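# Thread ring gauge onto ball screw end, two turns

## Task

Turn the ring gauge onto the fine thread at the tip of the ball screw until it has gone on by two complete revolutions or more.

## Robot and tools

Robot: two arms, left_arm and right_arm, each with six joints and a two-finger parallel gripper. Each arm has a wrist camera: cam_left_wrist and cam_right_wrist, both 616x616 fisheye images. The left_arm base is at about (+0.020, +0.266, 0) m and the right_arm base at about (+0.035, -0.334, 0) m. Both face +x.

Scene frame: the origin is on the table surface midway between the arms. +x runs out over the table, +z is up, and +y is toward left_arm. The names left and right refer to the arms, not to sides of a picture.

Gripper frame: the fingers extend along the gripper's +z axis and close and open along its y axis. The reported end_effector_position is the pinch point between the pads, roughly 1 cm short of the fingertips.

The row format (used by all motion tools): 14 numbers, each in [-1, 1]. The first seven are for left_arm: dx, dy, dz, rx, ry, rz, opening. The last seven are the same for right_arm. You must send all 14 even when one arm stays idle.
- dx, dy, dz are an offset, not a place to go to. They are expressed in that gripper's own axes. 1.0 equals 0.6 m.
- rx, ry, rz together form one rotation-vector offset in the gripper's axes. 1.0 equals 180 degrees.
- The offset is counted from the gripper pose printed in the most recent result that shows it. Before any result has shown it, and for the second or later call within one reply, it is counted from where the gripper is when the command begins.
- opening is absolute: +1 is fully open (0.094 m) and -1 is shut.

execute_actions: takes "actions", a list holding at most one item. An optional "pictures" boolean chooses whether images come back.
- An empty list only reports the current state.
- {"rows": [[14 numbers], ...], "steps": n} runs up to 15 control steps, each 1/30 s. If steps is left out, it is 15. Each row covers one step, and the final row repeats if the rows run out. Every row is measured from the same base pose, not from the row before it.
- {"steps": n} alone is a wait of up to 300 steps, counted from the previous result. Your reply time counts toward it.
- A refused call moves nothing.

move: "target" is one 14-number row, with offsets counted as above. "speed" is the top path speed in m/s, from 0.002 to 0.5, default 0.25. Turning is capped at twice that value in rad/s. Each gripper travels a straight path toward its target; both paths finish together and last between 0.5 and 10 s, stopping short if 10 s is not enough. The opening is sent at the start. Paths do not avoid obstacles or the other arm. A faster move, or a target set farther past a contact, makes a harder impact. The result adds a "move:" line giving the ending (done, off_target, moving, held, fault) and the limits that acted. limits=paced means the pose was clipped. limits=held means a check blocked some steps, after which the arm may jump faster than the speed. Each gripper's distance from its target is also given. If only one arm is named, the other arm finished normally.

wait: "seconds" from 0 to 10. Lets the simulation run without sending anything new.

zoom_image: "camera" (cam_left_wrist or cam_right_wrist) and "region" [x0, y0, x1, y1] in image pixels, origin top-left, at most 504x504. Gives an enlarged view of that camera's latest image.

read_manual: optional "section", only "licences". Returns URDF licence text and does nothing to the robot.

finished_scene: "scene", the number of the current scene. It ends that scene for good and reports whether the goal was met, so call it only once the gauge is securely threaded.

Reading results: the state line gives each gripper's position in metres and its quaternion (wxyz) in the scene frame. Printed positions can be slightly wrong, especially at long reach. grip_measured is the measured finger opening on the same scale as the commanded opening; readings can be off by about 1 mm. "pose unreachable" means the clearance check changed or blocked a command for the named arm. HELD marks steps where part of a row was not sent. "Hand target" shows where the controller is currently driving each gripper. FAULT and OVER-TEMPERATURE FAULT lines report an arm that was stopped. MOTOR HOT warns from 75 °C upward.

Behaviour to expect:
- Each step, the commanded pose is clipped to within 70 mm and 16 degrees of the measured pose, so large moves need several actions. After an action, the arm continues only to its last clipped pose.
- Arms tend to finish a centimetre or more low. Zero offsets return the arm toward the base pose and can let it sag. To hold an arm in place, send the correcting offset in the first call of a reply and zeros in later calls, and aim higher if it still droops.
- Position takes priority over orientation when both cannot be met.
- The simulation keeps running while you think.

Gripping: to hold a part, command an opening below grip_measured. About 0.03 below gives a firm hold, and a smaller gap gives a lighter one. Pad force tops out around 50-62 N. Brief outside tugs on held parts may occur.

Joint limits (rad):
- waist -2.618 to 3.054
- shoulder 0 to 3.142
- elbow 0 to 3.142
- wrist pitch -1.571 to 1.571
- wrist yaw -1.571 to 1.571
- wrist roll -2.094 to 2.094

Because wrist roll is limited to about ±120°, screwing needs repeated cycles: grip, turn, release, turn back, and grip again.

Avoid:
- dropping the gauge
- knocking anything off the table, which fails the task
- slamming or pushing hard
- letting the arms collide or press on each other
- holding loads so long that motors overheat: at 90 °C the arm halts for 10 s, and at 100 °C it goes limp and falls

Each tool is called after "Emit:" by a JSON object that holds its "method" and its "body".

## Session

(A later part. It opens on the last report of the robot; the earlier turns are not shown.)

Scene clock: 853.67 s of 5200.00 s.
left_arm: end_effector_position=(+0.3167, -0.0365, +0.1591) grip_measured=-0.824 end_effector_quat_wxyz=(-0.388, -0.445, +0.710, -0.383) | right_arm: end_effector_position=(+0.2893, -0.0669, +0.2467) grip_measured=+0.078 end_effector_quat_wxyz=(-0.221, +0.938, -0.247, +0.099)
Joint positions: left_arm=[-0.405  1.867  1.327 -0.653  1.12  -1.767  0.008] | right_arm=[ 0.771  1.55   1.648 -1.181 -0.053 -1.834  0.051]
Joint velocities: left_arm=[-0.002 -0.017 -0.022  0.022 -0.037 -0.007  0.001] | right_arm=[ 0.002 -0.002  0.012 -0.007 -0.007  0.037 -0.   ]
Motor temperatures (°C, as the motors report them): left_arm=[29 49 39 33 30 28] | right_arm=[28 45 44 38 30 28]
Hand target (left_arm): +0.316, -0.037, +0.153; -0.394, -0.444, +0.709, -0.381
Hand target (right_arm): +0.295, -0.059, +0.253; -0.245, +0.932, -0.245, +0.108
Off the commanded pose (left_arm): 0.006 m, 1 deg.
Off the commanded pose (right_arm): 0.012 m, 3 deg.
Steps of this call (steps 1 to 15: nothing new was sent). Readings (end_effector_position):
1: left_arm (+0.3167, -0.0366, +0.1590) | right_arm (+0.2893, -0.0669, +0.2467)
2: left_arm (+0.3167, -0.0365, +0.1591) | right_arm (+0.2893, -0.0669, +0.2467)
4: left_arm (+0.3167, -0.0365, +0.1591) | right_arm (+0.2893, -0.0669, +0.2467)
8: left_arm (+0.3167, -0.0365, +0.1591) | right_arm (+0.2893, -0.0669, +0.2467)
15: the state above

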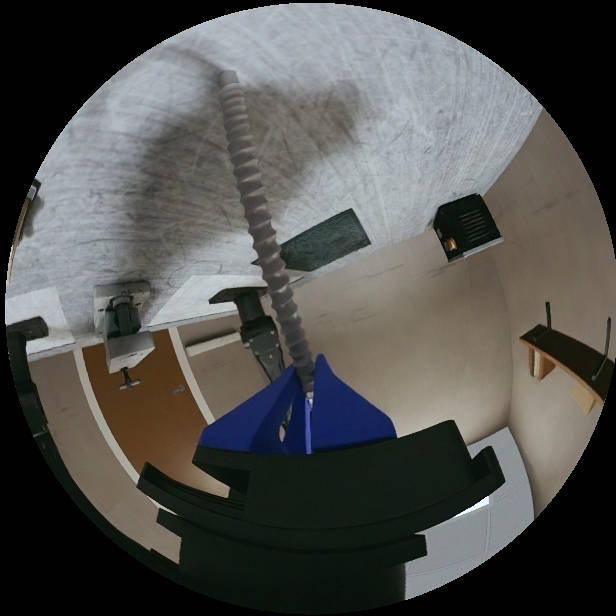

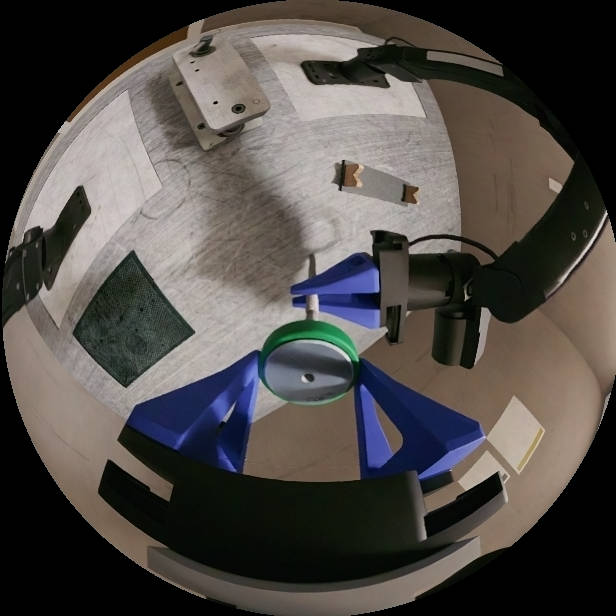

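Emit:
{"method": "execute_actions", "body": {"actions": [{"rows":[[-0.008,0.003,0.004,-0.002,0.003,-0.002,-0.87,0.001,-0.0135,-0.002,0.012,0.0005,0,0.04],[-0.008,0.003,0.004,-0.002,0.003,-0.002,-0.87,0.0002,-0.0103,-0.0072,0.0089,-0.0002,0,0.04],[-0.008,0.003,0.004,-0.002,0.003,-0.002,-0.87,0.0008,-0.0126,-0.0093,0.0104,0.0002,0,0.04],[-0.008,0.003,0.004,-0.002,0.003,-0.002,-0.87,0.0014,-0.0148,-0.0114,0.012,0.0006,0,0.04],[-0.008,0.003,0.004,-0.002,0.003,-0.002,-0.87,0.0016,-0.0158,-0.0122,0.0126,0.0008,0,0.04],[-0.008,0.003,0.004,-0.002,0.003,-0.002,-0.87,0.0019,-0.0167,-0.0131,0.0132,0.0009,0,0.04],[-0.008,0.003,0.004,-0.002,0.003,-0.002,-0.87,0.0021,-0.0176,-0.0139,0.0138,0.0011,0,0.04],[-0.008,0.003,0.004,-0.002,0.003,-0.002,-0.87,0.0024,-0.0185,-0.0148,0.0144,0.0012,0,0.04],[-0.008,0.003,0.004,-0.002,0.003,-0.002,-0.87,0.0026,-0.0194,-0.0156,0.0151,0.0014,0,0.04],[-0.008,0.003,0.004,-0.002,0.003,-0.002,-0.87,0.0028,-0.0203,-0.0164,0.0157,0.0016,0,0.04],[-0.008,0.003,0.004,-0.002,0.003,-0.002,-0.87,0.0032,-0.0217,-0.0177,0.0166,0.0018,0,0.04]],"steps":15}], "pictures": false}}

Emit:
{"method": "wait", "body": {"seconds": 0.5}}

Emit:
{"method": "zoom_image", "body": {"camera": "cam_right_wrist", "region": [250, 230, 370, 410]}}

Scene clock: 875.23 s of 5200.00 s.
left_arm: end_effector_position=(+0.3167, -0.0366, +0.1592) grip_measured=-0.824 end_effector_quat_wxyz=(-0.389, -0.445, +0.710, -0.383) | right_arm: end_effector_position=(+0.2892, -0.0670, +0.2471) grip_measured=+0.078 end_effector_quat_wxyz=(-0.221, +0.938, -0.247, +0.099)
Joint positions: left_arm=[-0.405  1.867  1.327 -0.653  1.121 -1.767  0.008] | right_arm=[ 0.771  1.55   1.649 -1.183 -0.053 -1.834  0.051]
Joint velocities: left_arm=[-0.007  0.027  0.002 -0.066 -0.037  0.037 -0.001] | right_arm=[ 0.012  0.022 -0.002 -0.051  0.037  0.007 -0.   ]
Motor temperatures (°C, as the motors report them): left_arm=[29 49 39 34 30 28] | right_arm=[28 45 43 39 30 28]
Hand target (left_arm): +0.316, -0.036, +0.154; -0.394, -0.444, +0.708, -0.382
Hand target (right_arm): +0.293, -0.062, +0.262; -0.245, +0.932, -0.245, +0.109
Off the commanded pose (left_arm): 0.006 m, 1 deg.
Off the commanded pose (right_arm): 0.017 m, 3 deg.
Steps of this call (steps 1 to 90: nothing new was sent; then 18.07 s passed at rest; steps 91 to 105: all 15 steps of this action). Readings (end_effector_position):
91: left_arm (+0.3167, -0.0365, +0.1591) | right_arm (+0.2893, -0.0669, +0.2467)
92: left_arm (+0.3167, -0.0365, +0.1591) | right_arm (+0.2892, -0.0670, +0.2467)
94: left_arm (+0.3167, -0.0365, +0.1591) | right_arm (+0.2891, -0.0671, +0.2466)
98: left_arm (+0.3167, -0.0365, +0.1591) | right_arm (+0.2891, -0.0671, +0.2466)
105: the state above

Scene clock: 875.73 s of 5200.00 s.
left_arm: end_effector_position=(+0.3167, -0.0366, +0.1592) grip_measured=-0.824 end_effector_quat_wxyz=(-0.389, -0.445, +0.710, -0.383) | right_arm: end_effector_position=(+0.2892, -0.0670, +0.2471) grip_measured=+0.078 end_effector_quat_wxyz=(-0.221, +0.938, -0.247, +0.099)
Joint positions: left_arm=[-0.405  1.867  1.327 -0.653  1.121 -1.767  0.008] | right_arm=[ 0.771  1.55   1.649 -1.183 -0.053 -1.834  0.051]
Joint velocities: left_arm=[-0.002  0.012  0.007  0.051 -0.037  0.022 -0.   ] | right_arm=[ 0.007  0.007  0.012 -0.022 -0.081 -0.007 -0.001]
Motor temperatures (°C, as the motors report them): left_arm=[29 49 39 34 30 28] | right_arm=[28 45 44 39 30 28]
Hand target (left_arm): +0.316, -0.036, +0.154; -0.394, -0.444, +0.708, -0.382
Hand target (right_arm): +0.293, -0.062, +0.262; -0.245, +0.932, -0.245, +0.109
Off the commanded pose (left_arm): 0.006 m, 1 deg.
Off the commanded pose (right_arm): 0.017 m, 3 deg.
Steps of this call (steps 1 to 15: nothing new was sent). Readings (end_effector_position):
1: left_arm (+0.3167, -0.0366, +0.1592) | right_arm (+0.2892, -0.0670, +0.2471)
2: left_arm (+0.3167, -0.0366, +0.1592) | right_arm (+0.2892, -0.0670, +0.2471)
4: left_arm (+0.3167, -0.0366, +0.1592) | right_arm (+0.2892, -0.0670, +0.2471)
8: left_arm (+0.3167, -0.0366, +0.1592) | right_arm (+0.2892, -0.0670, +0.2471)
15: the state above

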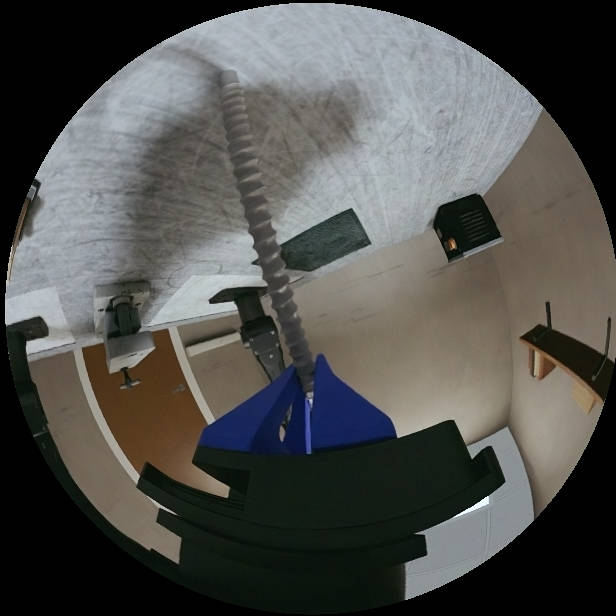

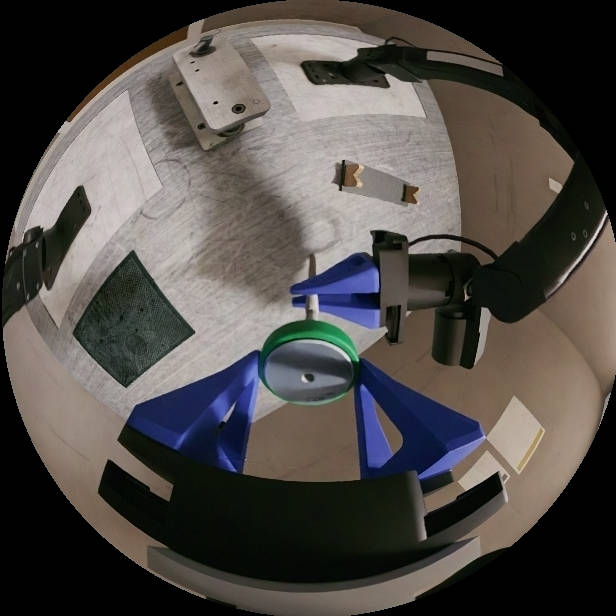

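Region (250, 230, 370, 410) of cam_right_wrist's 616x616 image, scaled by 2.800, with more detail than that image has.

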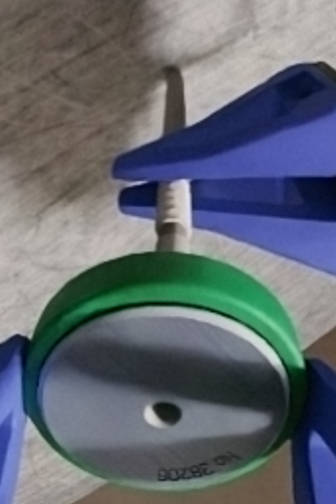

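Emit:
{"method": "execute_actions", "body": {"actions": [{"rows":[[-0.008,0.003,0.004,-0.002,0.003,-0.002,-0.87,0.001,-0.013,-0.008,0.011,0.0005,0,0.04],[-0.008,0.003,0.004,-0.002,0.003,-0.002,-0.87,-0.0011,-0.0053,0.0003,0.0056,0,0.02,0.04],[-0.008,0.003,0.004,-0.002,0.003,-0.002,-0.87,-0.0011,-0.0053,0.0003,0.0052,0.002,0.05,0.04],[-0.008,0.003,0.004,-0.002,0.003,-0.002,-0.87,-0.0011,-0.0053,0.0003,0.005,0.004,0.085,0.04],[-0.008,0.003,0.004,-0.002,0.003,-0.002,-0.87,-0.0011,-0.0053,0.0003,0.0256,0.0164,0.5,0.04]],"steps":15}], "pictures": false}}

Emit:
{"method": "execute_actions", "body": {"actions": [{"rows":[[-0.008,0.003,0.004,-0.002,0.003,-0.002,-0.87,-0.0035,-0.0041,0.0003,0.0303,0.0027,0.5,0.04]],"steps":15}], "pictures": false}}

Emit:
{"method": "execute_actions", "body": {"actions": [{"rows":[[-0.008,0.003,0.004,-0.002,0.003,-0.002,-0.87,-0.0052,-0.0013,0.0003,0.0258,-0.0161,0.5,0.04],[-0.008,0.003,0.004,-0.002,0.003,-0.002,-0.87,-0.0052,-0.0013,0.0003,0.0258,-0.0161,0.5,0.04],[-0.008,0.003,0.004,-0.002,0.003,-0.002,-0.87,-0.0052,-0.0013,0.0003,0.0258,-0.0161,0.5,0.04],[-0.008,0.003,0.004,-0.002,0.003,-0.002,-0.87,-0.0052,-0.0013,0.0003,0.0258,-0.0161,0.5,0.04],[-0.008,0.003,0.004,-0.002,0.003,-0.002,-0.87,-0.0052,-0.0013,0.0003,0.0258,-0.0161,0.5,0.04],[-0.008,0.003,0.004,-0.002,0.003,-0.002,-0.87,-0.0052,-0.0013,0.0003,0.0258,-0.0161,0.5,0.04],[-0.008,0.003,0.004,-0.002,0.003,-0.002,-0.87,-0.0052,-0.0013,0.0003,0.0002,-0.006,0.15,0.04]],"steps":15}]}}

Scene clock: 967.67 s of 5200.00 s.
left_arm: end_effector_position=(+0.3167, -0.0366, +0.1592) grip_measured=-0.824 end_effector_quat_wxyz=(-0.389, -0.445, +0.710, -0.383) | right_arm: end_effector_position=(+0.2892, -0.0671, +0.2471) grip_measured=+0.078 end_effector_quat_wxyz=(-0.240, +0.827, -0.508, +0.031)
Joint positions: left_arm=[-0.405  1.867  1.327 -0.653  1.121 -1.767  0.008] | right_arm=[ 0.771  1.55   1.649 -1.183 -0.053 -1.248  0.051]
Joint velocities: left_arm=[ 0.002  0.007 -0.002 -0.037  0.007 -0.007  0.   ] | right_arm=[-0.002 -0.007 -0.012  0.022 -0.051  1.297 -0.   ]
Motor temperatures (°C, as the motors report them): left_arm=[29 49 39 34 30 28] | right_arm=[28 45 47 37 30 28]
Hand target (left_arm): +0.316, -0.036, +0.154; -0.394, -0.444, +0.708, -0.382
Hand target (right_arm): +0.290, -0.064, +0.248; -0.249, +0.769, -0.588, +0.006
Off the commanded pose (left_arm): 0.006 m, 1 deg.
Off the commanded pose (right_arm): 0.003 m, 57 deg; orientation clipped at the last step of the last action.
Steps of this call (steps 1 to 90: nothing new was sent; then 88.43 s passed at rest; steps 91 to 105: all 15 steps of this action). Readings (end_effector_position):
91: left_arm (+0.3167, -0.0366, +0.1592) | right_arm (+0.2892, -0.0670, +0.2471)
92: left_arm (+0.3167, -0.0366, +0.1592) | right_arm (+0.2892, -0.0670, +0.2471)
94: left_arm (+0.3167, -0.0366, +0.1592) | right_arm (+0.2892, -0.0671, +0.2471)
98: left_arm (+0.3167, -0.0366, +0.1592) | right_arm (+0.2892, -0.0671, +0.2471)
105: the state above

Scene clock: 968.17 s of 5200.00 s.
left_arm: end_effector_position=(+0.3167, -0.0366, +0.1592) grip_measured=-0.824 end_effector_quat_wxyz=(-0.389, -0.445, +0.710, -0.383) | right_arm: end_effector_position=(+0.2884, -0.0679, +0.2464) grip_measured=+0.078 end_effector_quat_wxyz=(+0.233, -0.599, +0.764, +0.054)
Joint positions: left_arm=[-0.405  1.867  1.327 -0.653  1.121 -1.767  0.008] | right_arm=[ 0.771  1.55   1.649 -1.189 -0.053 -0.538  0.051]
Joint velocities: left_arm=[ 0.017 -0.002 -0.007 -0.007 -0.066  0.007  0.002] | right_arm=[-0.017 -0.017  0.012 -0.022 -0.037  1.385 -0.   ]
Motor temperatures (°C, as the motors report them): left_arm=[29 49 39 34 30 28] | right_arm=[28 45 47 37 30 28]
Hand target (left_arm): +0.316, -0.036, +0.154; -0.394, -0.444, +0.708, -0.382
Hand target (right_arm): +0.290, -0.064, +0.248; +0.235, -0.517, +0.819, +0.078
Off the commanded pose (left_arm): 0.006 m, 1 deg.
Off the commanded pose (right_arm): 0.004 m, 50 deg; orientation clipped at the last step of the last action.
Steps of this call (steps 1 to 15: all 15 steps of this action). Readings (end_effector_position):
1: left_arm (+0.3167, -0.0366, +0.1592) | right_arm (+0.2892, -0.0671, +0.2470)
2: left_arm (+0.3167, -0.0366, +0.1592) | right_arm (+0.2891, -0.0672, +0.2470)
4: left_arm (+0.3167, -0.0366, +0.1592) | right_arm (+0.2889, -0.0674, +0.2468)
8: left_arm (+0.3167, -0.0366, +0.1592) | right_arm (+0.2887, -0.0676, +0.2467)
15: the state above

Scene clock: 968.67 s of 5200.00 s.
left_arm: end_effector_position=(+0.3167, -0.0366, +0.1592) grip_measured=-0.824 end_effector_quat_wxyz=(-0.389, -0.445, +0.710, -0.383) | right_arm: end_effector_position=(+0.2875, -0.0681, +0.2461) grip_measured=+0.078 end_effector_quat_wxyz=(+0.214, -0.419, +0.876, +0.104)
Joint positions: left_arm=[-0.405  1.867  1.327 -0.653  1.121 -1.767  0.008] | right_arm=[ 0.771  1.55   1.649 -1.192 -0.055 -0.099  0.051]
Joint velocities: left_arm=[-0.012  0.007 -0.012 -0.051  0.022 -0.037  0.001] | right_arm=[-0.017  0.002  0.007  0.007  0.007  0.183  0.001]
Motor temperatures (°C, as the motors report them): left_arm=[29 49 39 34 30 28] | right_arm=[28 45 47 37 30 28]
Hand target (left_arm): +0.316, -0.036, +0.154; -0.394, -0.444, +0.708, -0.382
Hand target (right_arm): +0.290, -0.065, +0.248; +0.221, -0.404, +0.880, +0.112
Off the commanded pose (left_arm): 0.006 m, 1 deg.
Off the commanded pose (right_arm): 0.004 m, 2 deg.
Steps of this call (steps 1 to 15: all 15 steps of this action). Readings (end_effector_position):
1: left_arm (+0.3167, -0.0366, +0.1592) | right_arm (+0.2883, -0.0680, +0.2464)
2: left_arm (+0.3167, -0.0366, +0.1592) | right_arm (+0.2882, -0.0680, +0.2463)
4: left_arm (+0.3167, -0.0366, +0.1592) | right_arm (+0.2881, -0.0681, +0.2462)
8: left_arm (+0.3167, -0.0366, +0.1592) | right_arm (+0.2877, -0.0681, +0.2461)
15: the state above

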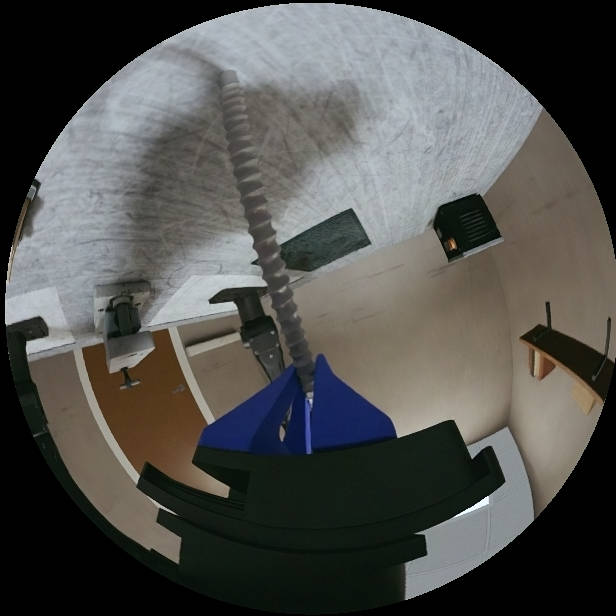

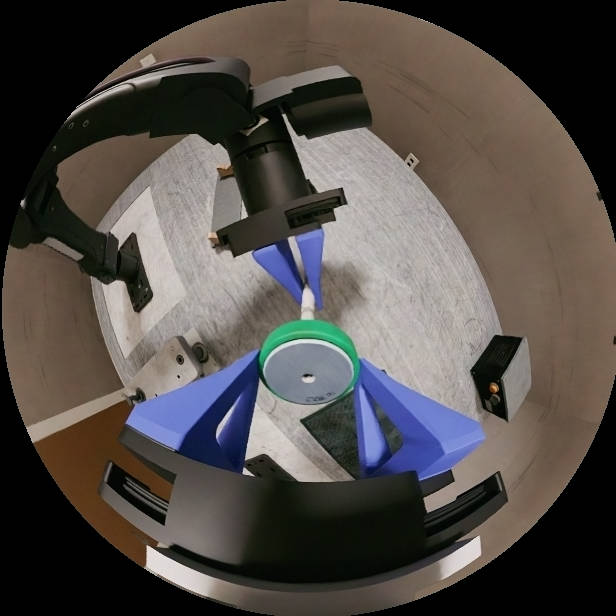

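Emit:
{"method": "zoom_image", "body": {"camera": "cam_right_wrist", "region": [250, 230, 370, 410]}}

Region (250, 230, 370, 410) of cam_right_wrist's 616x616 image, scaled by 2.800, with more detail than that image has.

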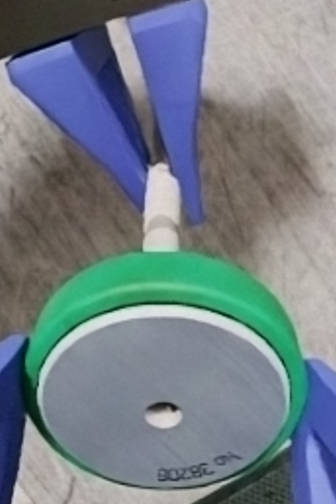

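Emit:
{"method": "execute_actions", "body": {"actions": [{"rows":[[-0.008,0.003,0.004,-0.002,0.003,-0.002,-0.87,-0.0103,0.0014,-0.0072,-0.0017,-0.0088,0.01,0.04],[-0.008,0.003,0.004,-0.002,0.003,-0.002,-0.87,-0.015,0.001,-0.0114,-0.0014,-0.012,0.01,0.04],[-0.008,0.003,0.004,-0.002,0.003,-0.002,-0.87,-0.0173,0.0008,-0.0135,-0.0012,-0.0135,0.01,0.04],[-0.008,0.003,0.004,-0.002,0.003,-0.002,-0.87,-0.0196,0.0006,-0.0156,-0.0011,-0.0151,0.01,0.04],[-0.008,0.003,0.004,-0.002,0.003,-0.002,-0.87,-0.0202,0.0006,-0.0161,-0.0011,-0.0155,0.01,0.04],[-0.008,0.003,0.004,-0.002,0.003,-0.002,-0.87,-0.0208,0.0005,-0.0166,-0.001,-0.0159,0.01,0.04],[-0.008,0.003,0.004,-0.002,0.003,-0.002,-0.87,-0.0214,0.0005,-0.0172,-0.001,-0.0163,0.01,0.04],[-0.008,0.003,0.004,-0.002,0.003,-0.002,-0.87,-0.022,0.0004,-0.0177,-0.001,-0.0167,0.01,0.04],[-0.008,0.003,0.004,-0.002,0.003,-0.002,-0.87,-0.0225,0.0004,-0.0182,-0.0009,-0.017,0.01,0.04],[-0.008,0.003,0.004,-0.002,0.003,-0.002,-0.87,-0.0231,0.0003,-0.0187,-0.0009,-0.0174,0.01,0.04],[-0.008,0.003,0.004,-0.002,0.003,-0.002,-0.87,-0.0237,0.0003,-0.0193,-0.0008,-0.0178,0.01,0.04],[-0.008,0.003,0.004,-0.002,0.003,-0.002,-0.87,-0.0243,0.0002,-0.0198,-0.0008,-0.0182,0.01,0.04]],"steps":15}], "pictures": false}}

Emit:
{"method": "wait", "body": {"seconds": 0.4}}

Emit:
{"method": "zoom_image", "body": {"camera": "cam_right_wrist", "region": [250, 230, 370, 410]}}

Scene clock: 1001.13 s of 5200.00 s.
left_arm: end_effector_position=(+0.3167, -0.0366, +0.1592) grip_measured=-0.824 end_effector_quat_wxyz=(-0.389, -0.445, +0.710, -0.383) | right_arm: end_effector_position=(+0.2874, -0.0681, +0.2460) grip_measured=+0.078 end_effector_quat_wxyz=(+0.212, -0.407, +0.882, +0.107)
Joint positions: left_arm=[-0.405  1.867  1.327 -0.653  1.121 -1.767  0.008] | right_arm=[ 0.771  1.55   1.649 -1.192 -0.056 -0.072  0.051]
Joint velocities: left_arm=[-0.017  0.002  0.002  0.022  0.022 -0.022 -0.001] | right_arm=[-0.002 -0.027 -0.012  0.007 -0.022  0.007  0.001]
Motor temperatures (°C, as the motors report them): left_arm=[29 49 39 34 30 28] | right_arm=[28 45 44 38 30 28]
Hand target (left_arm): +0.316, -0.036, +0.154; -0.394, -0.444, +0.708, -0.382
Hand target (right_arm): +0.292, -0.063, +0.263; +0.237, -0.402, +0.876, +0.120
Off the commanded pose (left_arm): 0.006 m, 1 deg.
Off the commanded pose (right_arm): 0.019 m, 3 deg.
Steps of this call (steps 1 to 90: nothing new was sent; then 28.97 s passed at rest; steps 91 to 105: all 15 steps of this action). Readings (end_effector_position):
91: left_arm (+0.3167, -0.0366, +0.1592) | right_arm (+0.2875, -0.0680, +0.2461)
92: left_arm (+0.3167, -0.0366, +0.1592) | right_arm (+0.2874, -0.0681, +0.2460)
94: left_arm (+0.3167, -0.0366, +0.1592) | right_arm (+0.2874, -0.0681, +0.2460)
98: left_arm (+0.3167, -0.0366, +0.1592) | right_arm (+0.2874, -0.0681, +0.2460)
105: the state above

Scene clock: 1001.53 s of 5200.00 s.
left_arm: end_effector_position=(+0.3167, -0.0366, +0.1592) grip_measured=-0.824 end_effector_quat_wxyz=(-0.389, -0.445, +0.710, -0.383) | right_arm: end_effector_position=(+0.2874, -0.0681, +0.2460) grip_measured=+0.078 end_effector_quat_wxyz=(+0.212, -0.407, +0.882, +0.107)
Joint positions: left_arm=[-0.405  1.867  1.327 -0.653  1.121 -1.767  0.008] | right_arm=[ 0.771  1.55   1.649 -1.192 -0.056 -0.072  0.051]
Joint velocities: left_arm=[-0.012 -0.007 -0.007 -0.095  0.007  0.007 -0.001] | right_arm=[-0.002 -0.027 -0.012  0.051 -0.037 -0.022  0.   ]
Motor temperatures (°C, as the motors report them): left_arm=[29 49 39 34 30 28] | right_arm=[28 45 44 38 30 28]
Hand target (left_arm): +0.316, -0.036, +0.154; -0.394, -0.444, +0.708, -0.382
Hand target (right_arm): +0.292, -0.063, +0.263; +0.237, -0.402, +0.876, +0.120
Off the commanded pose (left_arm): 0.006 m, 1 deg.
Off the commanded pose (right_arm): 0.019 m, 3 deg.
Steps of this call (steps 1 to 12: nothing new was sent). Readings (end_effector_position):
1: left_arm (+0.3167, -0.0366, +0.1592) | right_arm (+0.2874, -0.0681, +0.2460)
2: left_arm (+0.3167, -0.0366, +0.1592) | right_arm (+0.2874, -0.0681, +0.2460)
4: left_arm (+0.3167, -0.0366, +0.1592) | right_arm (+0.2874, -0.0681, +0.2460)
8: left_arm (+0.3167, -0.0366, +0.1592) | right_arm (+0.2874, -0.0681, +0.2460)
12: the state above

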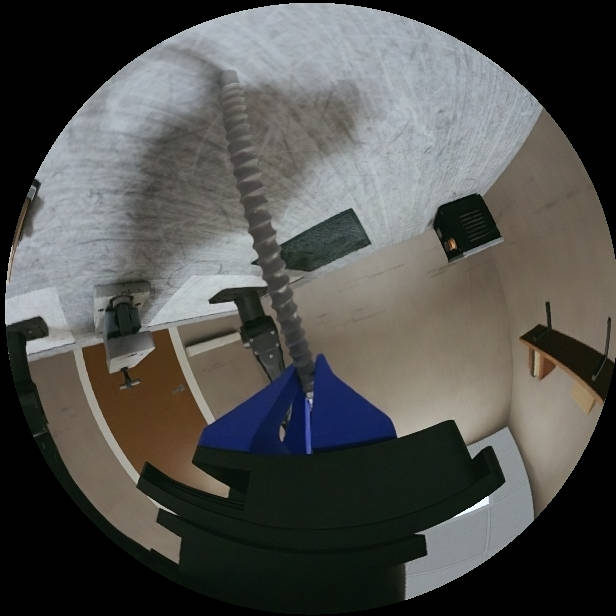

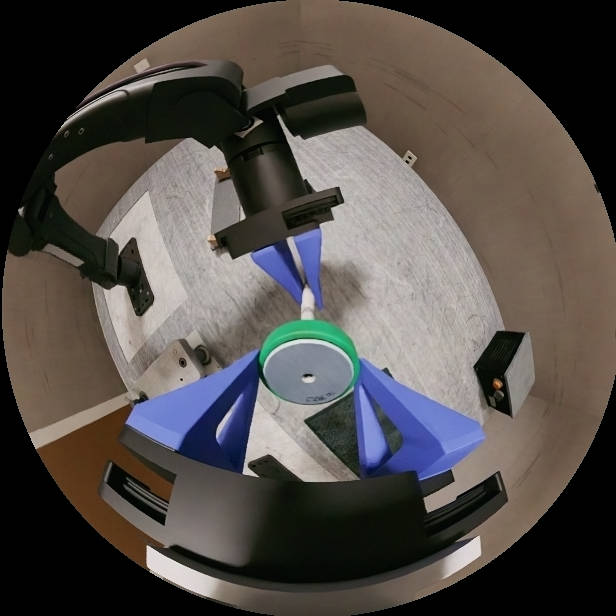

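Region (250, 230, 370, 410) of cam_right_wrist's 616x616 image, scaled by 2.800, with more detail than that image has.

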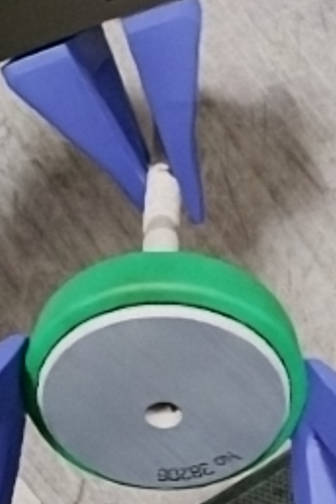

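Emit:
{"method": "execute_actions", "body": {"actions": [{"rows":[[-0.008,0.003,0.004,-0.002,0.003,-0.002,-0.87,-0.0146,0.0012,-0.0105,-0.0015,-0.0117,0,0.04],[-0.008,0.003,0.004,-0.002,0.003,-0.002,-0.87,-0.0049,0.0021,-0.0013,-0.001,-0.0052,0.02,0.04],[-0.008,0.003,0.004,-0.002,0.003,-0.002,-0.87,-0.0049,0.0021,-0.0013,0.001,-0.0053,0.05,0.04],[-0.008,0.003,0.004,-0.002,0.003,-0.002,-0.87,-0.0049,0.0021,-0.0013,0.0031,-0.0053,0.085,0.04],[-0.008,0.003,0.004,-0.002,0.003,-0.002,-0.87,-0.0049,0.0021,-0.0013,0.0111,-0.0268,0.5,0.04]],"steps":15}], "pictures": false}}

Emit:
{"method": "execute_actions", "body": {"actions": [{"rows":[[-0.008,0.003,0.004,-0.002,0.003,-0.002,-0.87,-0.0029,0.0044,-0.0013,-0.0057,-0.0284,0.5,0.04]],"steps":15}], "pictures": false}}

Emit:
{"method": "execute_actions", "body": {"actions": [{"rows":[[-0.008,0.003,0.004,-0.002,0.003,-0.002,-0.87,0.0007,0.0052,-0.0013,-0.0229,-0.0177,0.5,0.04],[-0.008,0.003,0.004,-0.002,0.003,-0.002,-0.87,0.0007,0.0052,-0.0013,-0.0229,-0.0177,0.5,0.04],[-0.008,0.003,0.004,-0.002,0.003,-0.002,-0.87,0.0007,0.0052,-0.0013,-0.0229,-0.0177,0.5,0.04],[-0.008,0.003,0.004,-0.002,0.003,-0.002,-0.87,0.0007,0.0052,-0.0013,-0.0229,-0.0177,0.5,0.04],[-0.008,0.003,0.004,-0.002,0.003,-0.002,-0.87,0.0007,0.0052,-0.0013,-0.0229,-0.0177,0.5,0.04],[-0.008,0.003,0.004,-0.002,0.003,-0.002,-0.87,0.0007,0.0052,-0.0013,-0.0229,-0.0177,0.5,0.04],[-0.008,0.003,0.004,-0.002,0.003,-0.002,-0.87,0.0007,0.0052,-0.0013,-0.006,-0.002,0.19,0.04],[-0.008,0.003,0.004,-0.002,0.003,-0.002,-0.87,0.0007,0.0052,-0.0013,-0.006,-0.002,0.19,0.04],[-0.008,0.003,0.004,-0.002,0.003,-0.002,-0.87,0.0007,0.0052,-0.0013,-0.0056,0,0.19,0.04],[-0.008,0.003,0.004,-0.002,0.003,-0.002,-0.87,0.0007,0.0052,-0.0013,-0.0056,0,0.19,0.04],[-0.008,0.003,0.004,-0.002,0.003,-0.002,-0.87,0.0007,0.0052,-0.0013,-0.0052,0.0023,0.19,0.04]],"steps":15}], "pictures": false}}

Emit:
{"method": "wait", "body": {"seconds": 0.3}}

Emit:
{"method": "zoom_image", "body": {"camera": "cam_right_wrist", "region": [250, 230, 370, 410]}}

Scene clock: 1040.90 s of 5200.00 s.
left_arm: end_effector_position=(+0.3167, -0.0366, +0.1592) grip_measured=-0.824 end_effector_quat_wxyz=(-0.389, -0.445, +0.710, -0.383) | right_arm: end_effector_position=(+0.2860, -0.0675, +0.2459) grip_measured=+0.078 end_effector_quat_wxyz=(+0.168, -0.133, +0.962, +0.167)
Joint positions: left_arm=[-0.405  1.867  1.327 -0.653  1.121 -1.767  0.008] | right_arm=[ 0.771  1.55   1.649 -1.195 -0.064  0.521  0.051]
Joint velocities: left_arm=[-0.022 -0.007 -0.012 -0.022 -0.037 -0.022  0.001] | right_arm=[-0.002  0.007 -0.012 -0.051  0.007  1.37   0.001]
Motor temperatures (°C, as the motors report them): left_arm=[29 49 39 34 30 28] | right_arm=[28 45 48 37 30 28]
Hand target (left_arm): +0.316, -0.036, +0.154; -0.394, -0.444, +0.708, -0.382
Hand target (right_arm): +0.288, -0.066, +0.248; +0.157, -0.033, +0.969, +0.189
Off the commanded pose (left_arm): 0.006 m, 1 deg.
Off the commanded pose (right_arm): 0.003 m, 56 deg; orientation clipped at the last step of the last action.
Steps of this call (steps 1 to 90: nothing new was sent; then 35.87 s passed at rest; steps 91 to 105: all 15 steps of this action). Readings (end_effector_position):
91: left_arm (+0.3167, -0.0366, +0.1592) | right_arm (+0.2874, -0.0681, +0.2460)
92: left_arm (+0.3167, -0.0366, +0.1592) | right_arm (+0.2874, -0.0681, +0.2460)
94: left_arm (+0.3167, -0.0366, +0.1592) | right_arm (+0.2873, -0.0681, +0.2460)
98: left_arm (+0.3167, -0.0366, +0.1592) | right_arm (+0.2866, -0.0679, +0.2459)
105: the state above

Scene clock: 1041.40 s of 5200.00 s.
left_arm: end_effector_position=(+0.3167, -0.0366, +0.1592) grip_measured=-0.824 end_effector_quat_wxyz=(-0.389, -0.445, +0.710, -0.383) | right_arm: end_effector_position=(+0.2848, -0.0663, +0.2460) grip_measured=+0.078 end_effector_quat_wxyz=(+0.095, +0.213, +0.948, +0.218)
Joint positions: left_arm=[-0.405  1.867  1.327 -0.653  1.121 -1.767  0.008] | right_arm=[ 0.771  1.55   1.649 -1.195 -0.073  1.239  0.051]
Joint velocities: left_arm=[ 0.012 -0.007  0.002 -0.037 -0.037 -0.066 -0.002] | right_arm=[-0.007 -0.002 -0.007 -0.037  0.037  1.311 -0.   ]
Motor temperatures (°C, as the motors report them): left_arm=[29 49 39 34 30 28] | right_arm=[28 45 48 37 30 28]
Hand target (left_arm): +0.316, -0.036, +0.154; -0.394, -0.444, +0.708, -0.382
Hand target (right_arm): +0.287, -0.065, +0.248; +0.078, +0.308, +0.919, +0.233
Off the commanded pose (left_arm): 0.006 m, 1 deg.
Off the commanded pose (right_arm): 0.003 m, 49 deg; orientation clipped at the last step of the last action.
Steps of this call (steps 1 to 15: all 15 steps of this action). Readings (end_effector_position):
1: left_arm (+0.3167, -0.0366, +0.1592) | right_arm (+0.2859, -0.0673, +0.2459)
2: left_arm (+0.3167, -0.0366, +0.1592) | right_arm (+0.2857, -0.0672, +0.2459)
4: left_arm (+0.3167, -0.0366, +0.1592) | right_arm (+0.2854, -0.0669, +0.2459)
8: left_arm (+0.3167, -0.0366, +0.1592) | right_arm (+0.2850, -0.0665, +0.2459)
15: the state above

Scene clock: 1041.90 s of 5200.00 s.
left_arm: end_effector_position=(+0.3167, -0.0366, +0.1592) grip_measured=-0.824 end_effector_quat_wxyz=(-0.389, -0.445, +0.710, -0.383) | right_arm: end_effector_position=(+0.2837, -0.0652, +0.2461) grip_measured=+0.078 end_effector_quat_wxyz=(+0.029, +0.459, +0.856, +0.237)
Joint positions: left_arm=[-0.405  1.867  1.327 -0.653  1.121 -1.767  0.008] | right_arm=[ 0.771  1.55   1.649 -1.195 -0.082  1.785  0.051]
Joint velocities: left_arm=[ 0.002  0.007  0.002 -0.022 -0.066  0.022  0.   ] | right_arm=[ 0.017 -0.012  0.012 -0.051  0.051  0.374  0.   ]
Motor temperatures (°C, as the motors report them): left_arm=[29 49 39 34 30 28] | right_arm=[28 45 48 37 30 28]
Hand target (left_arm): +0.316, -0.036, +0.154; -0.394, -0.444, +0.708, -0.382
Hand target (right_arm): +0.285, -0.064, +0.248; +0.025, +0.480, +0.842, +0.245
Off the commanded pose (left_arm): 0.006 m, 1 deg.
Off the commanded pose (right_arm): 0.003 m, 3 deg.
Steps of this call (steps 1 to 15: all 15 steps of this action). Readings (end_effector_position):
1: left_arm (+0.3167, -0.0366, +0.1592) | right_arm (+0.2846, -0.0662, +0.2460)
2: left_arm (+0.3167, -0.0366, +0.1592) | right_arm (+0.2845, -0.0660, +0.2460)
4: left_arm (+0.3167, -0.0366, +0.1592) | right_arm (+0.2843, -0.0658, +0.2460)
8: left_arm (+0.3167, -0.0366, +0.1592) | right_arm (+0.2839, -0.0655, +0.2460)
15: the state above

Scene clock: 1042.20 s of 5200.00 s.
left_arm: end_effector_position=(+0.3167, -0.0366, +0.1592) grip_measured=-0.824 end_effector_quat_wxyz=(-0.389, -0.445, +0.710, -0.383) | right_arm: end_effector_position=(+0.2837, -0.0652, +0.2461) grip_measured=+0.078 end_effector_quat_wxyz=(+0.024, +0.477, +0.846, +0.237)
Joint positions: left_arm=[-0.405  1.867  1.327 -0.653  1.121 -1.767  0.008] | right_arm=[ 0.771  1.55   1.649 -1.195 -0.082  1.826  0.051]
Joint velocities: left_arm=[-0.012  0.012  0.027 -0.007 -0.007  0.11  -0.   ] | right_arm=[-0.017  0.022 -0.007  0.022 -0.037  0.081  0.001]
Motor temperatures (°C, as the motors report them): left_arm=[29 49 39 34 30 28] | right_arm=[28 45 48 37 30 28]
Hand target (left_arm): +0.316, -0.036, +0.154; -0.394, -0.444, +0.708, -0.382
Hand target (right_arm): +0.285, -0.064, +0.248; +0.025, +0.480, +0.842, +0.245
Off the commanded pose (left_arm): 0.006 m, 1 deg.
Off the commanded pose (right_arm): 0.003 m, 1 deg.
Steps of this call (steps 1 to 9: nothing new was sent). Readings (end_effector_position):
1: left_arm (+0.3167, -0.0366, +0.1592) | right_arm (+0.2837, -0.0652, +0.2461)
2: left_arm (+0.3167, -0.0366, +0.1592) | right_arm (+0.2837, -0.0652, +0.2461)
4: left_arm (+0.3167, -0.0366, +0.1592) | right_arm (+0.2837, -0.0652, +0.2461)
8: left_arm (+0.3167, -0.0366, +0.1592) | right_arm (+0.2837, -0.0652, +0.2461)
9: the state above

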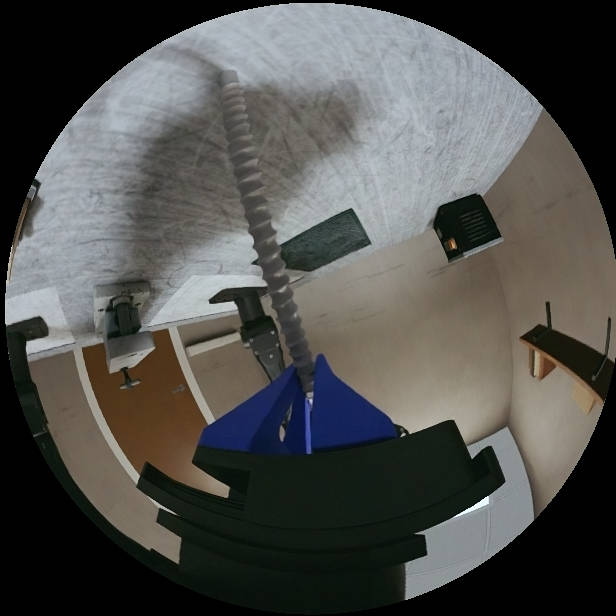

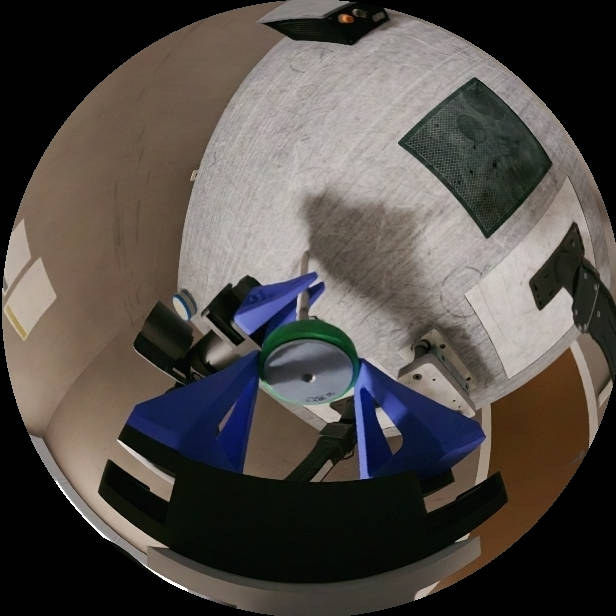

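Region (250, 230, 370, 410) of cam_right_wrist's 616x616 image, scaled by 2.800, with more detail than that image has.

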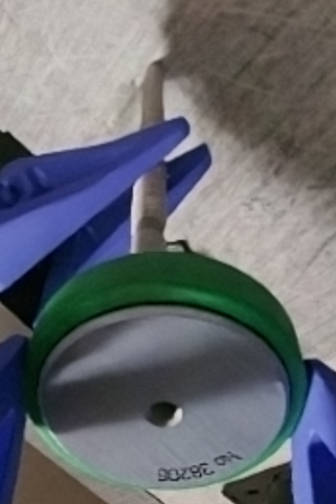

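Emit:
{"method": "execute_actions", "body": {"actions": [{"rows":[[-0.008,0.003,0.004,-0.002,0.003,-0.002,-0.87,0.004,0.01,-0.006,-0.0085,0.004,0,0.04],[-0.008,0.003,0.004,-0.002,0.003,-0.002,-0.87,0.0064,0.0149,-0.0114,-0.0117,0.0057,0,0.04],[-0.008,0.003,0.004,-0.002,0.003,-0.002,-0.87,0.0059,0.0163,-0.0114,-0.0128,0.005,0,0.04],[-0.008,0.003,0.004,-0.002,0.003,-0.002,-0.87,0.0054,0.0176,-0.0114,-0.014,0.0044,0,0.04],[-0.008,0.003,0.004,-0.002,0.003,-0.002,-0.87,0.0049,0.019,-0.0114,-0.0151,0.0037,0,0.04],[-0.008,0.003,0.004,-0.002,0.003,-0.002,-0.87,0.0044,0.0204,-0.0114,-0.0162,0.0031,0,0.04],[-0.008,0.003,0.004,-0.002,0.003,-0.002,-0.87,0.0038,0.0217,-0.0114,-0.0173,0.0024,0,0.04],[-0.008,0.003,0.004,-0.002,0.003,-0.002,-0.87,0.0033,0.0231,-0.0114,-0.0185,0.0018,0,0.04],[-0.008,0.003,0.004,-0.002,0.003,-0.002,-0.87,0.0028,0.0245,-0.0114,-0.0196,0.0011,0,0.04],[-0.008,0.003,0.004,-0.002,0.003,-0.002,-0.87,0.0023,0.0259,-0.0114,-0.0207,0.0005,0,0.04],[-0.008,0.003,0.004,-0.002,0.003,-0.002,-0.87,0.0018,0.0272,-0.0114,-0.0219,-0.0002,0,0.04],[-0.008,0.003,0.004,-0.002,0.003,-0.002,-0.87,0.0013,0.0286,-0.0114,-0.023,-0.0008,0,0.04]],"steps":15}], "pictures": false}}

Emit:
{"method": "wait", "body": {"seconds": 0.6}}

Emit:
{"method": "zoom_image", "body": {"camera": "cam_right_wrist", "region": [250, 230, 370, 410]}}

Scene clock: 1068.47 s of 5200.00 s.
left_arm: end_effector_position=(+0.3167, -0.0366, +0.1592) grip_measured=-0.824 end_effector_quat_wxyz=(-0.389, -0.445, +0.710, -0.383) | right_arm: end_effector_position=(+0.2847, -0.0649, +0.2465) grip_measured=+0.078 end_effector_quat_wxyz=(+0.025, +0.479, +0.844, +0.239)
Joint positions: left_arm=[-0.405  1.867  1.327 -0.653  1.121 -1.767  0.008] | right_arm=[ 0.771  1.55   1.649 -1.19  -0.079  1.832  0.051]
Joint velocities: left_arm=[-0.012 -0.002  0.012 -0.066 -0.037 -0.022  0.001] | right_arm=[-0.002  0.022 -0.002 -0.007  0.007  0.007  0.   ]
Motor temperatures (°C, as the motors report them): left_arm=[29 49 39 34 30 28] | right_arm=[28 45 45 37 30 28]
Hand target (left_arm): +0.316, -0.036, +0.154; -0.394, -0.444, +0.708, -0.382
Hand target (right_arm): +0.295, -0.060, +0.260; +0.042, +0.476, +0.837, +0.267
Off the commanded pose (left_arm): 0.006 m, 1 deg.
Off the commanded pose (right_arm): 0.017 m, 4 deg.
Steps of this call (steps 1 to 90: nothing new was sent; then 22.77 s passed at rest; steps 91 to 105: all 15 steps of this action). Readings (end_effector_position):
91: left_arm (+0.3167, -0.0366, +0.1592) | right_arm (+0.2836, -0.0652, +0.2461)
92: left_arm (+0.3167, -0.0366, +0.1592) | right_arm (+0.2836, -0.0651, +0.2461)
94: left_arm (+0.3167, -0.0366, +0.1592) | right_arm (+0.2836, -0.0651, +0.2461)
98: left_arm (+0.3167, -0.0366, +0.1592) | right_arm (+0.2837, -0.0650, +0.2462)
105: the state above

Scene clock: 1069.07 s of 5200.00 s.
left_arm: end_effector_position=(+0.3167, -0.0366, +0.1592) grip_measured=-0.824 end_effector_quat_wxyz=(-0.389, -0.445, +0.710, -0.383) | right_arm: end_effector_position=(+0.2860, -0.0647, +0.2470) grip_measured=+0.078 end_effector_quat_wxyz=(+0.028, +0.479, +0.843, +0.241)
Joint positions: left_arm=[-0.405  1.867  1.327 -0.653  1.121 -1.767  0.008] | right_arm=[ 0.771  1.55   1.649 -1.186 -0.075  1.832  0.051]
Joint velocities: left_arm=[-0.002 -0.002 -0.002 -0.007  0.007  0.037 -0.001] | right_arm=[ 0.007  0.012  0.012  0.051 -0.007  0.007  0.001]
Motor temperatures (°C, as the motors report them): left_arm=[29 49 39 34 30 28] | right_arm=[28 45 45 37 30 28]
Hand target (left_arm): +0.316, -0.036, +0.154; -0.394, -0.444, +0.708, -0.382
Hand target (right_arm): +0.295, -0.060, +0.260; +0.042, +0.476, +0.837, +0.267
Off the commanded pose (left_arm): 0.006 m, 1 deg.
Off the commanded pose (right_arm): 0.016 m, 4 deg.
Steps of this call (steps 1 to 18: nothing new was sent). Readings (end_effector_position):
1: left_arm (+0.3167, -0.0366, +0.1592) | right_arm (+0.2849, -0.0648, +0.2466)
2: left_arm (+0.3167, -0.0366, +0.1592) | right_arm (+0.2850, -0.0648, +0.2467)
4: left_arm (+0.3167, -0.0366, +0.1592) | right_arm (+0.2853, -0.0647, +0.2468)
8: left_arm (+0.3167, -0.0366, +0.1592) | right_arm (+0.2857, -0.0647, +0.2469)
18: the state above

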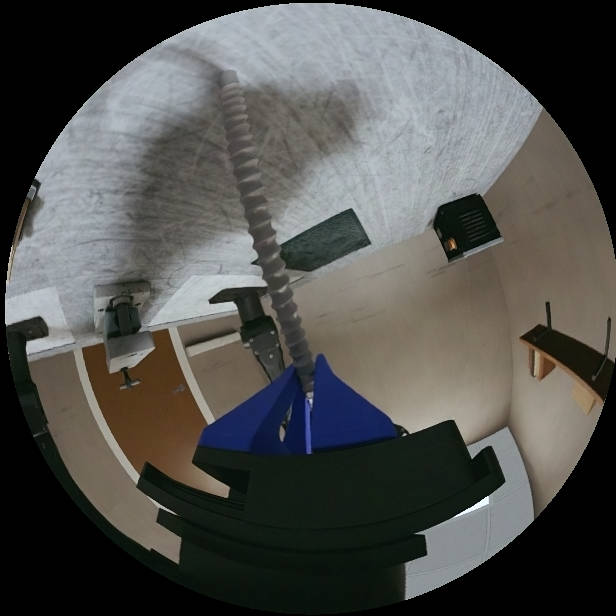

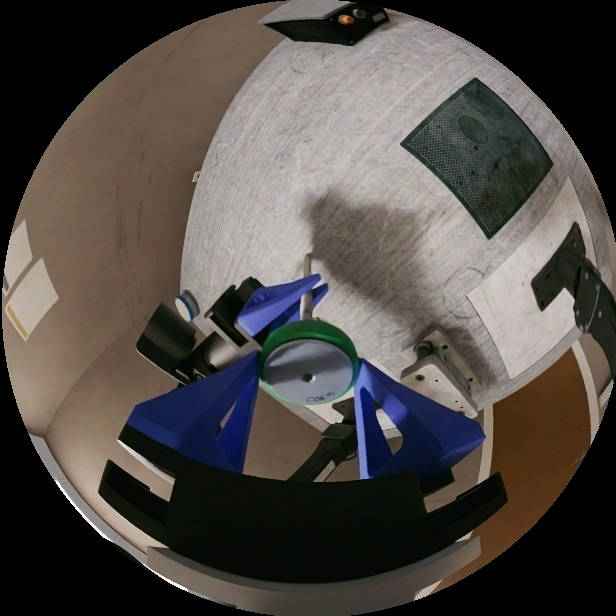

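Region (250, 230, 370, 410) of cam_right_wrist's 616x616 image, scaled by 2.800, with more detail than that image has.

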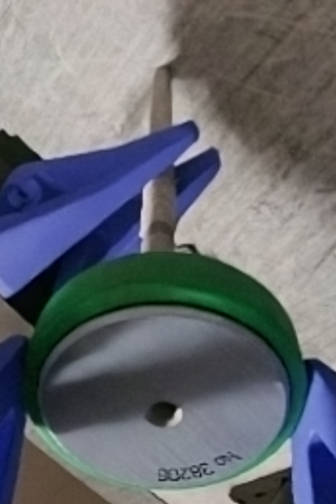

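Emit:
{"method": "execute_actions", "body": {"actions": []}}

Emit:
{"method": "zoom_image", "body": {"camera": "cam_right_wrist", "region": [250, 230, 370, 410]}}

Scene clock: 1073.70 s of 5200.00 s.
left_arm: end_effector_position=(+0.3167, -0.0366, +0.1592) grip_measured=-0.824 end_effector_quat_wxyz=(-0.389, -0.445, +0.710, -0.383) | right_arm: end_effector_position=(+0.2861, -0.0646, +0.2471) grip_measured=+0.078 end_effector_quat_wxyz=(+0.028, +0.479, +0.843, +0.241)
Joint positions: left_arm=[-0.405  1.867  1.327 -0.653  1.121 -1.767  0.008] | right_arm=[ 0.771  1.55   1.649 -1.185 -0.075  1.832  0.051]
Joint velocities: left_arm=[-0.012 -0.017 -0.017 -0.066  0.022  0.022 -0.   ] | right_arm=[ 0.017 -0.007  0.012 -0.066  0.022 -0.007 -0.   ]
Motor temperatures (°C, as the motors report them): left_arm=[29 49 39 34 30 28] | right_arm=[28 45 45 37 30 28]
Hand target (left_arm): +0.316, -0.036, +0.154; -0.394, -0.444, +0.708, -0.382
Hand target (right_arm): +0.295, -0.060, +0.260; +0.042, +0.476, +0.837, +0.267
Off the commanded pose (left_arm): 0.006 m, 1 deg.
Off the commanded pose (right_arm): 0.016 m, 4 deg.
Steps of this call (steps 1 to 90: nothing new was sent; then 1.63 s passed at rest). Readings (end_effector_position):
1: left_arm (+0.3167, -0.0366, +0.1592) | right_arm (+0.2860, -0.0647, +0.2470)
2: left_arm (+0.3167, -0.0366, +0.1592) | right_arm (+0.2860, -0.0647, +0.2470)
4: left_arm (+0.3167, -0.0366, +0.1592) | right_arm (+0.2860, -0.0646, +0.2471)
8: left_arm (+0.3167, -0.0366, +0.1592) | right_arm (+0.2861, -0.0646, +0.2471)
90: the state above

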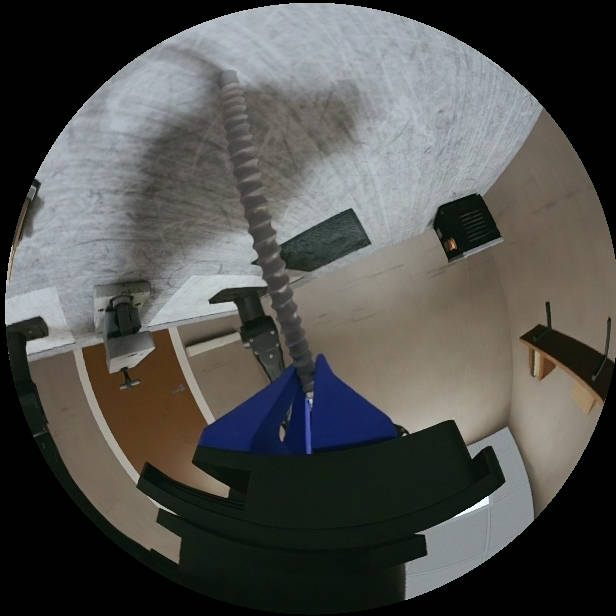

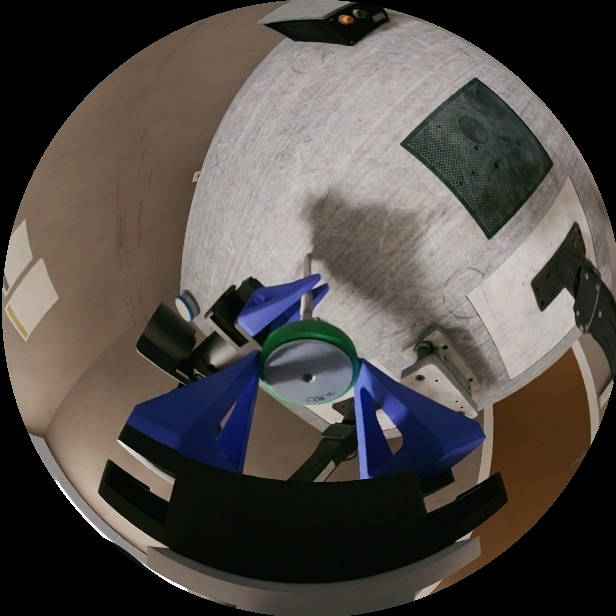

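Region (250, 230, 370, 410) of cam_right_wrist's 616x616 image, scaled by 2.800, with more detail than that image has.

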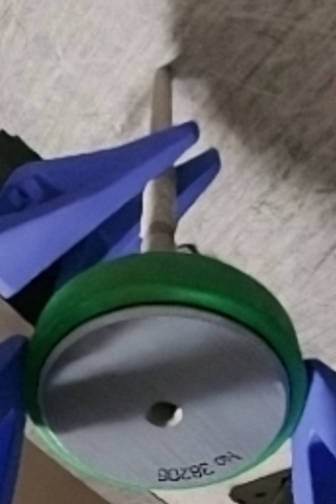

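Emit:
{"method": "execute_actions", "body": {"actions": [{"rows":[[-0.008,0.003,0.004,-0.002,0.003,-0.002,-0.87,0.002,0.0252,-0.0114,-0.02,0.0004,0,0.04],[-0.008,0.003,0.004,-0.002,0.003,-0.002,-0.87,0.0018,0.0261,-0.0114,-0.0208,0,0,0.04],[-0.008,0.003,0.004,-0.002,0.003,-0.002,-0.87,0.0016,0.027,-0.0114,-0.0216,-0.0003,0,0.04]],"steps":15}], "pictures": false}}

Emit:
{"method": "wait", "body": {"seconds": 1.0}}

Emit:
{"method": "zoom_image", "body": {"camera": "cam_right_wrist", "region": [250, 230, 370, 410]}}

Scene clock: 1098.73 s of 5200.00 s.
left_arm: end_effector_position=(+0.3167, -0.0366, +0.1592) grip_measured=-0.824 end_effector_quat_wxyz=(-0.389, -0.445, +0.710, -0.383) | right_arm: end_effector_position=(+0.2884, -0.0640, +0.2481) grip_measured=+0.078 end_effector_quat_wxyz=(+0.032, +0.480, +0.842, +0.244)
Joint positions: left_arm=[-0.405  1.867  1.327 -0.653  1.121 -1.767  0.008] | right_arm=[ 0.771  1.55   1.649 -1.176 -0.068  1.833  0.051]
Joint velocities: left_arm=[ 0.007 -0.002 -0.012 -0.022  0.037 -0.007  0.   ] | right_arm=[-0.002  0.017  0.002 -0.022  0.022 -0.066 -0.001]
Motor temperatures (°C, as the motors report them): left_arm=[29 49 39 34 30 28] | right_arm=[28 45 46 38 30 28]
Hand target (left_arm): +0.316, -0.036, +0.154; -0.394, -0.444, +0.708, -0.382
Hand target (right_arm): +0.296, -0.060, +0.260; +0.045, +0.479, +0.835, +0.269
Off the commanded pose (left_arm): 0.006 m, 1 deg.
Off the commanded pose (right_arm): 0.015 m, 3 deg.
Steps of this call (steps 1 to 90: nothing new was sent; then 21.53 s passed at rest; steps 91 to 105: all 15 steps of this action). Readings (end_effector_position):
91: left_arm (+0.3167, -0.0366, +0.1592) | right_arm (+0.2861, -0.0646, +0.2471)
92: left_arm (+0.3167, -0.0366, +0.1592) | right_arm (+0.2862, -0.0646, +0.2471)
94: left_arm (+0.3167, -0.0366, +0.1592) | right_arm (+0.2867, -0.0645, +0.2473)
98: left_arm (+0.3167, -0.0366, +0.1592) | right_arm (+0.2876, -0.0643, +0.2477)
105: the state above

Scene clock: 1099.73 s of 5200.00 s.
left_arm: end_effector_position=(+0.3167, -0.0366, +0.1592) grip_measured=-0.824 end_effector_quat_wxyz=(-0.389, -0.445, +0.710, -0.383) | right_arm: end_effector_position=(+0.2885, -0.0640, +0.2481) grip_measured=+0.078 end_effector_quat_wxyz=(+0.032, +0.480, +0.842, +0.245)
Joint positions: left_arm=[-0.405  1.867  1.327 -0.653  1.121 -1.767  0.008] | right_arm=[ 0.771  1.55   1.649 -1.175 -0.068  1.833  0.051]
Joint velocities: left_arm=[ 0.022  0.002  0.007  0.007 -0.022 -0.051  0.002] | right_arm=[-0.007  0.002  0.012 -0.007 -0.051  0.081  0.   ]
Motor temperatures (°C, as the motors report them): left_arm=[29 49 39 34 30 28] | right_arm=[28 45 46 38 30 28]
Hand target (left_arm): +0.316, -0.036, +0.154; -0.394, -0.444, +0.708, -0.382
Hand target (right_arm): +0.296, -0.060, +0.260; +0.045, +0.479, +0.835, +0.269
Off the commanded pose (left_arm): 0.006 m, 1 deg.
Off the commanded pose (right_arm): 0.015 m, 3 deg.
Steps of this call (steps 1 to 30: nothing new was sent). Readings (end_effector_position):
1: left_arm (+0.3167, -0.0366, +0.1592) | right_arm (+0.2884, -0.0640, +0.2481)
2: left_arm (+0.3167, -0.0366, +0.1592) | right_arm (+0.2884, -0.0640, +0.2481)
4: left_arm (+0.3167, -0.0366, +0.1592) | right_arm (+0.2885, -0.0640, +0.2481)
8: left_arm (+0.3167, -0.0366, +0.1592) | right_arm (+0.2885, -0.0640, +0.2481)
30: the state above

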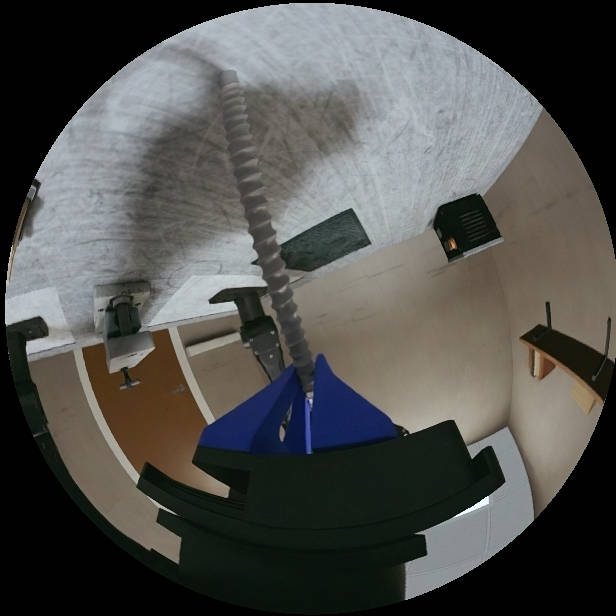

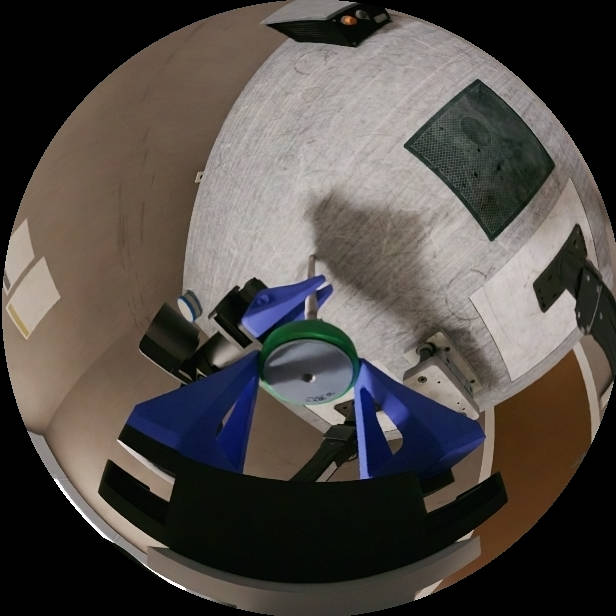

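Region (250, 230, 370, 410) of cam_right_wrist's 616x616 image, scaled by 2.800, with more detail than that image has.

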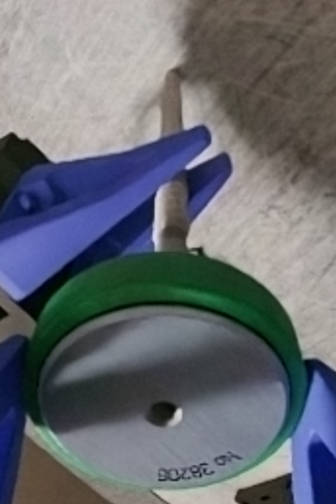

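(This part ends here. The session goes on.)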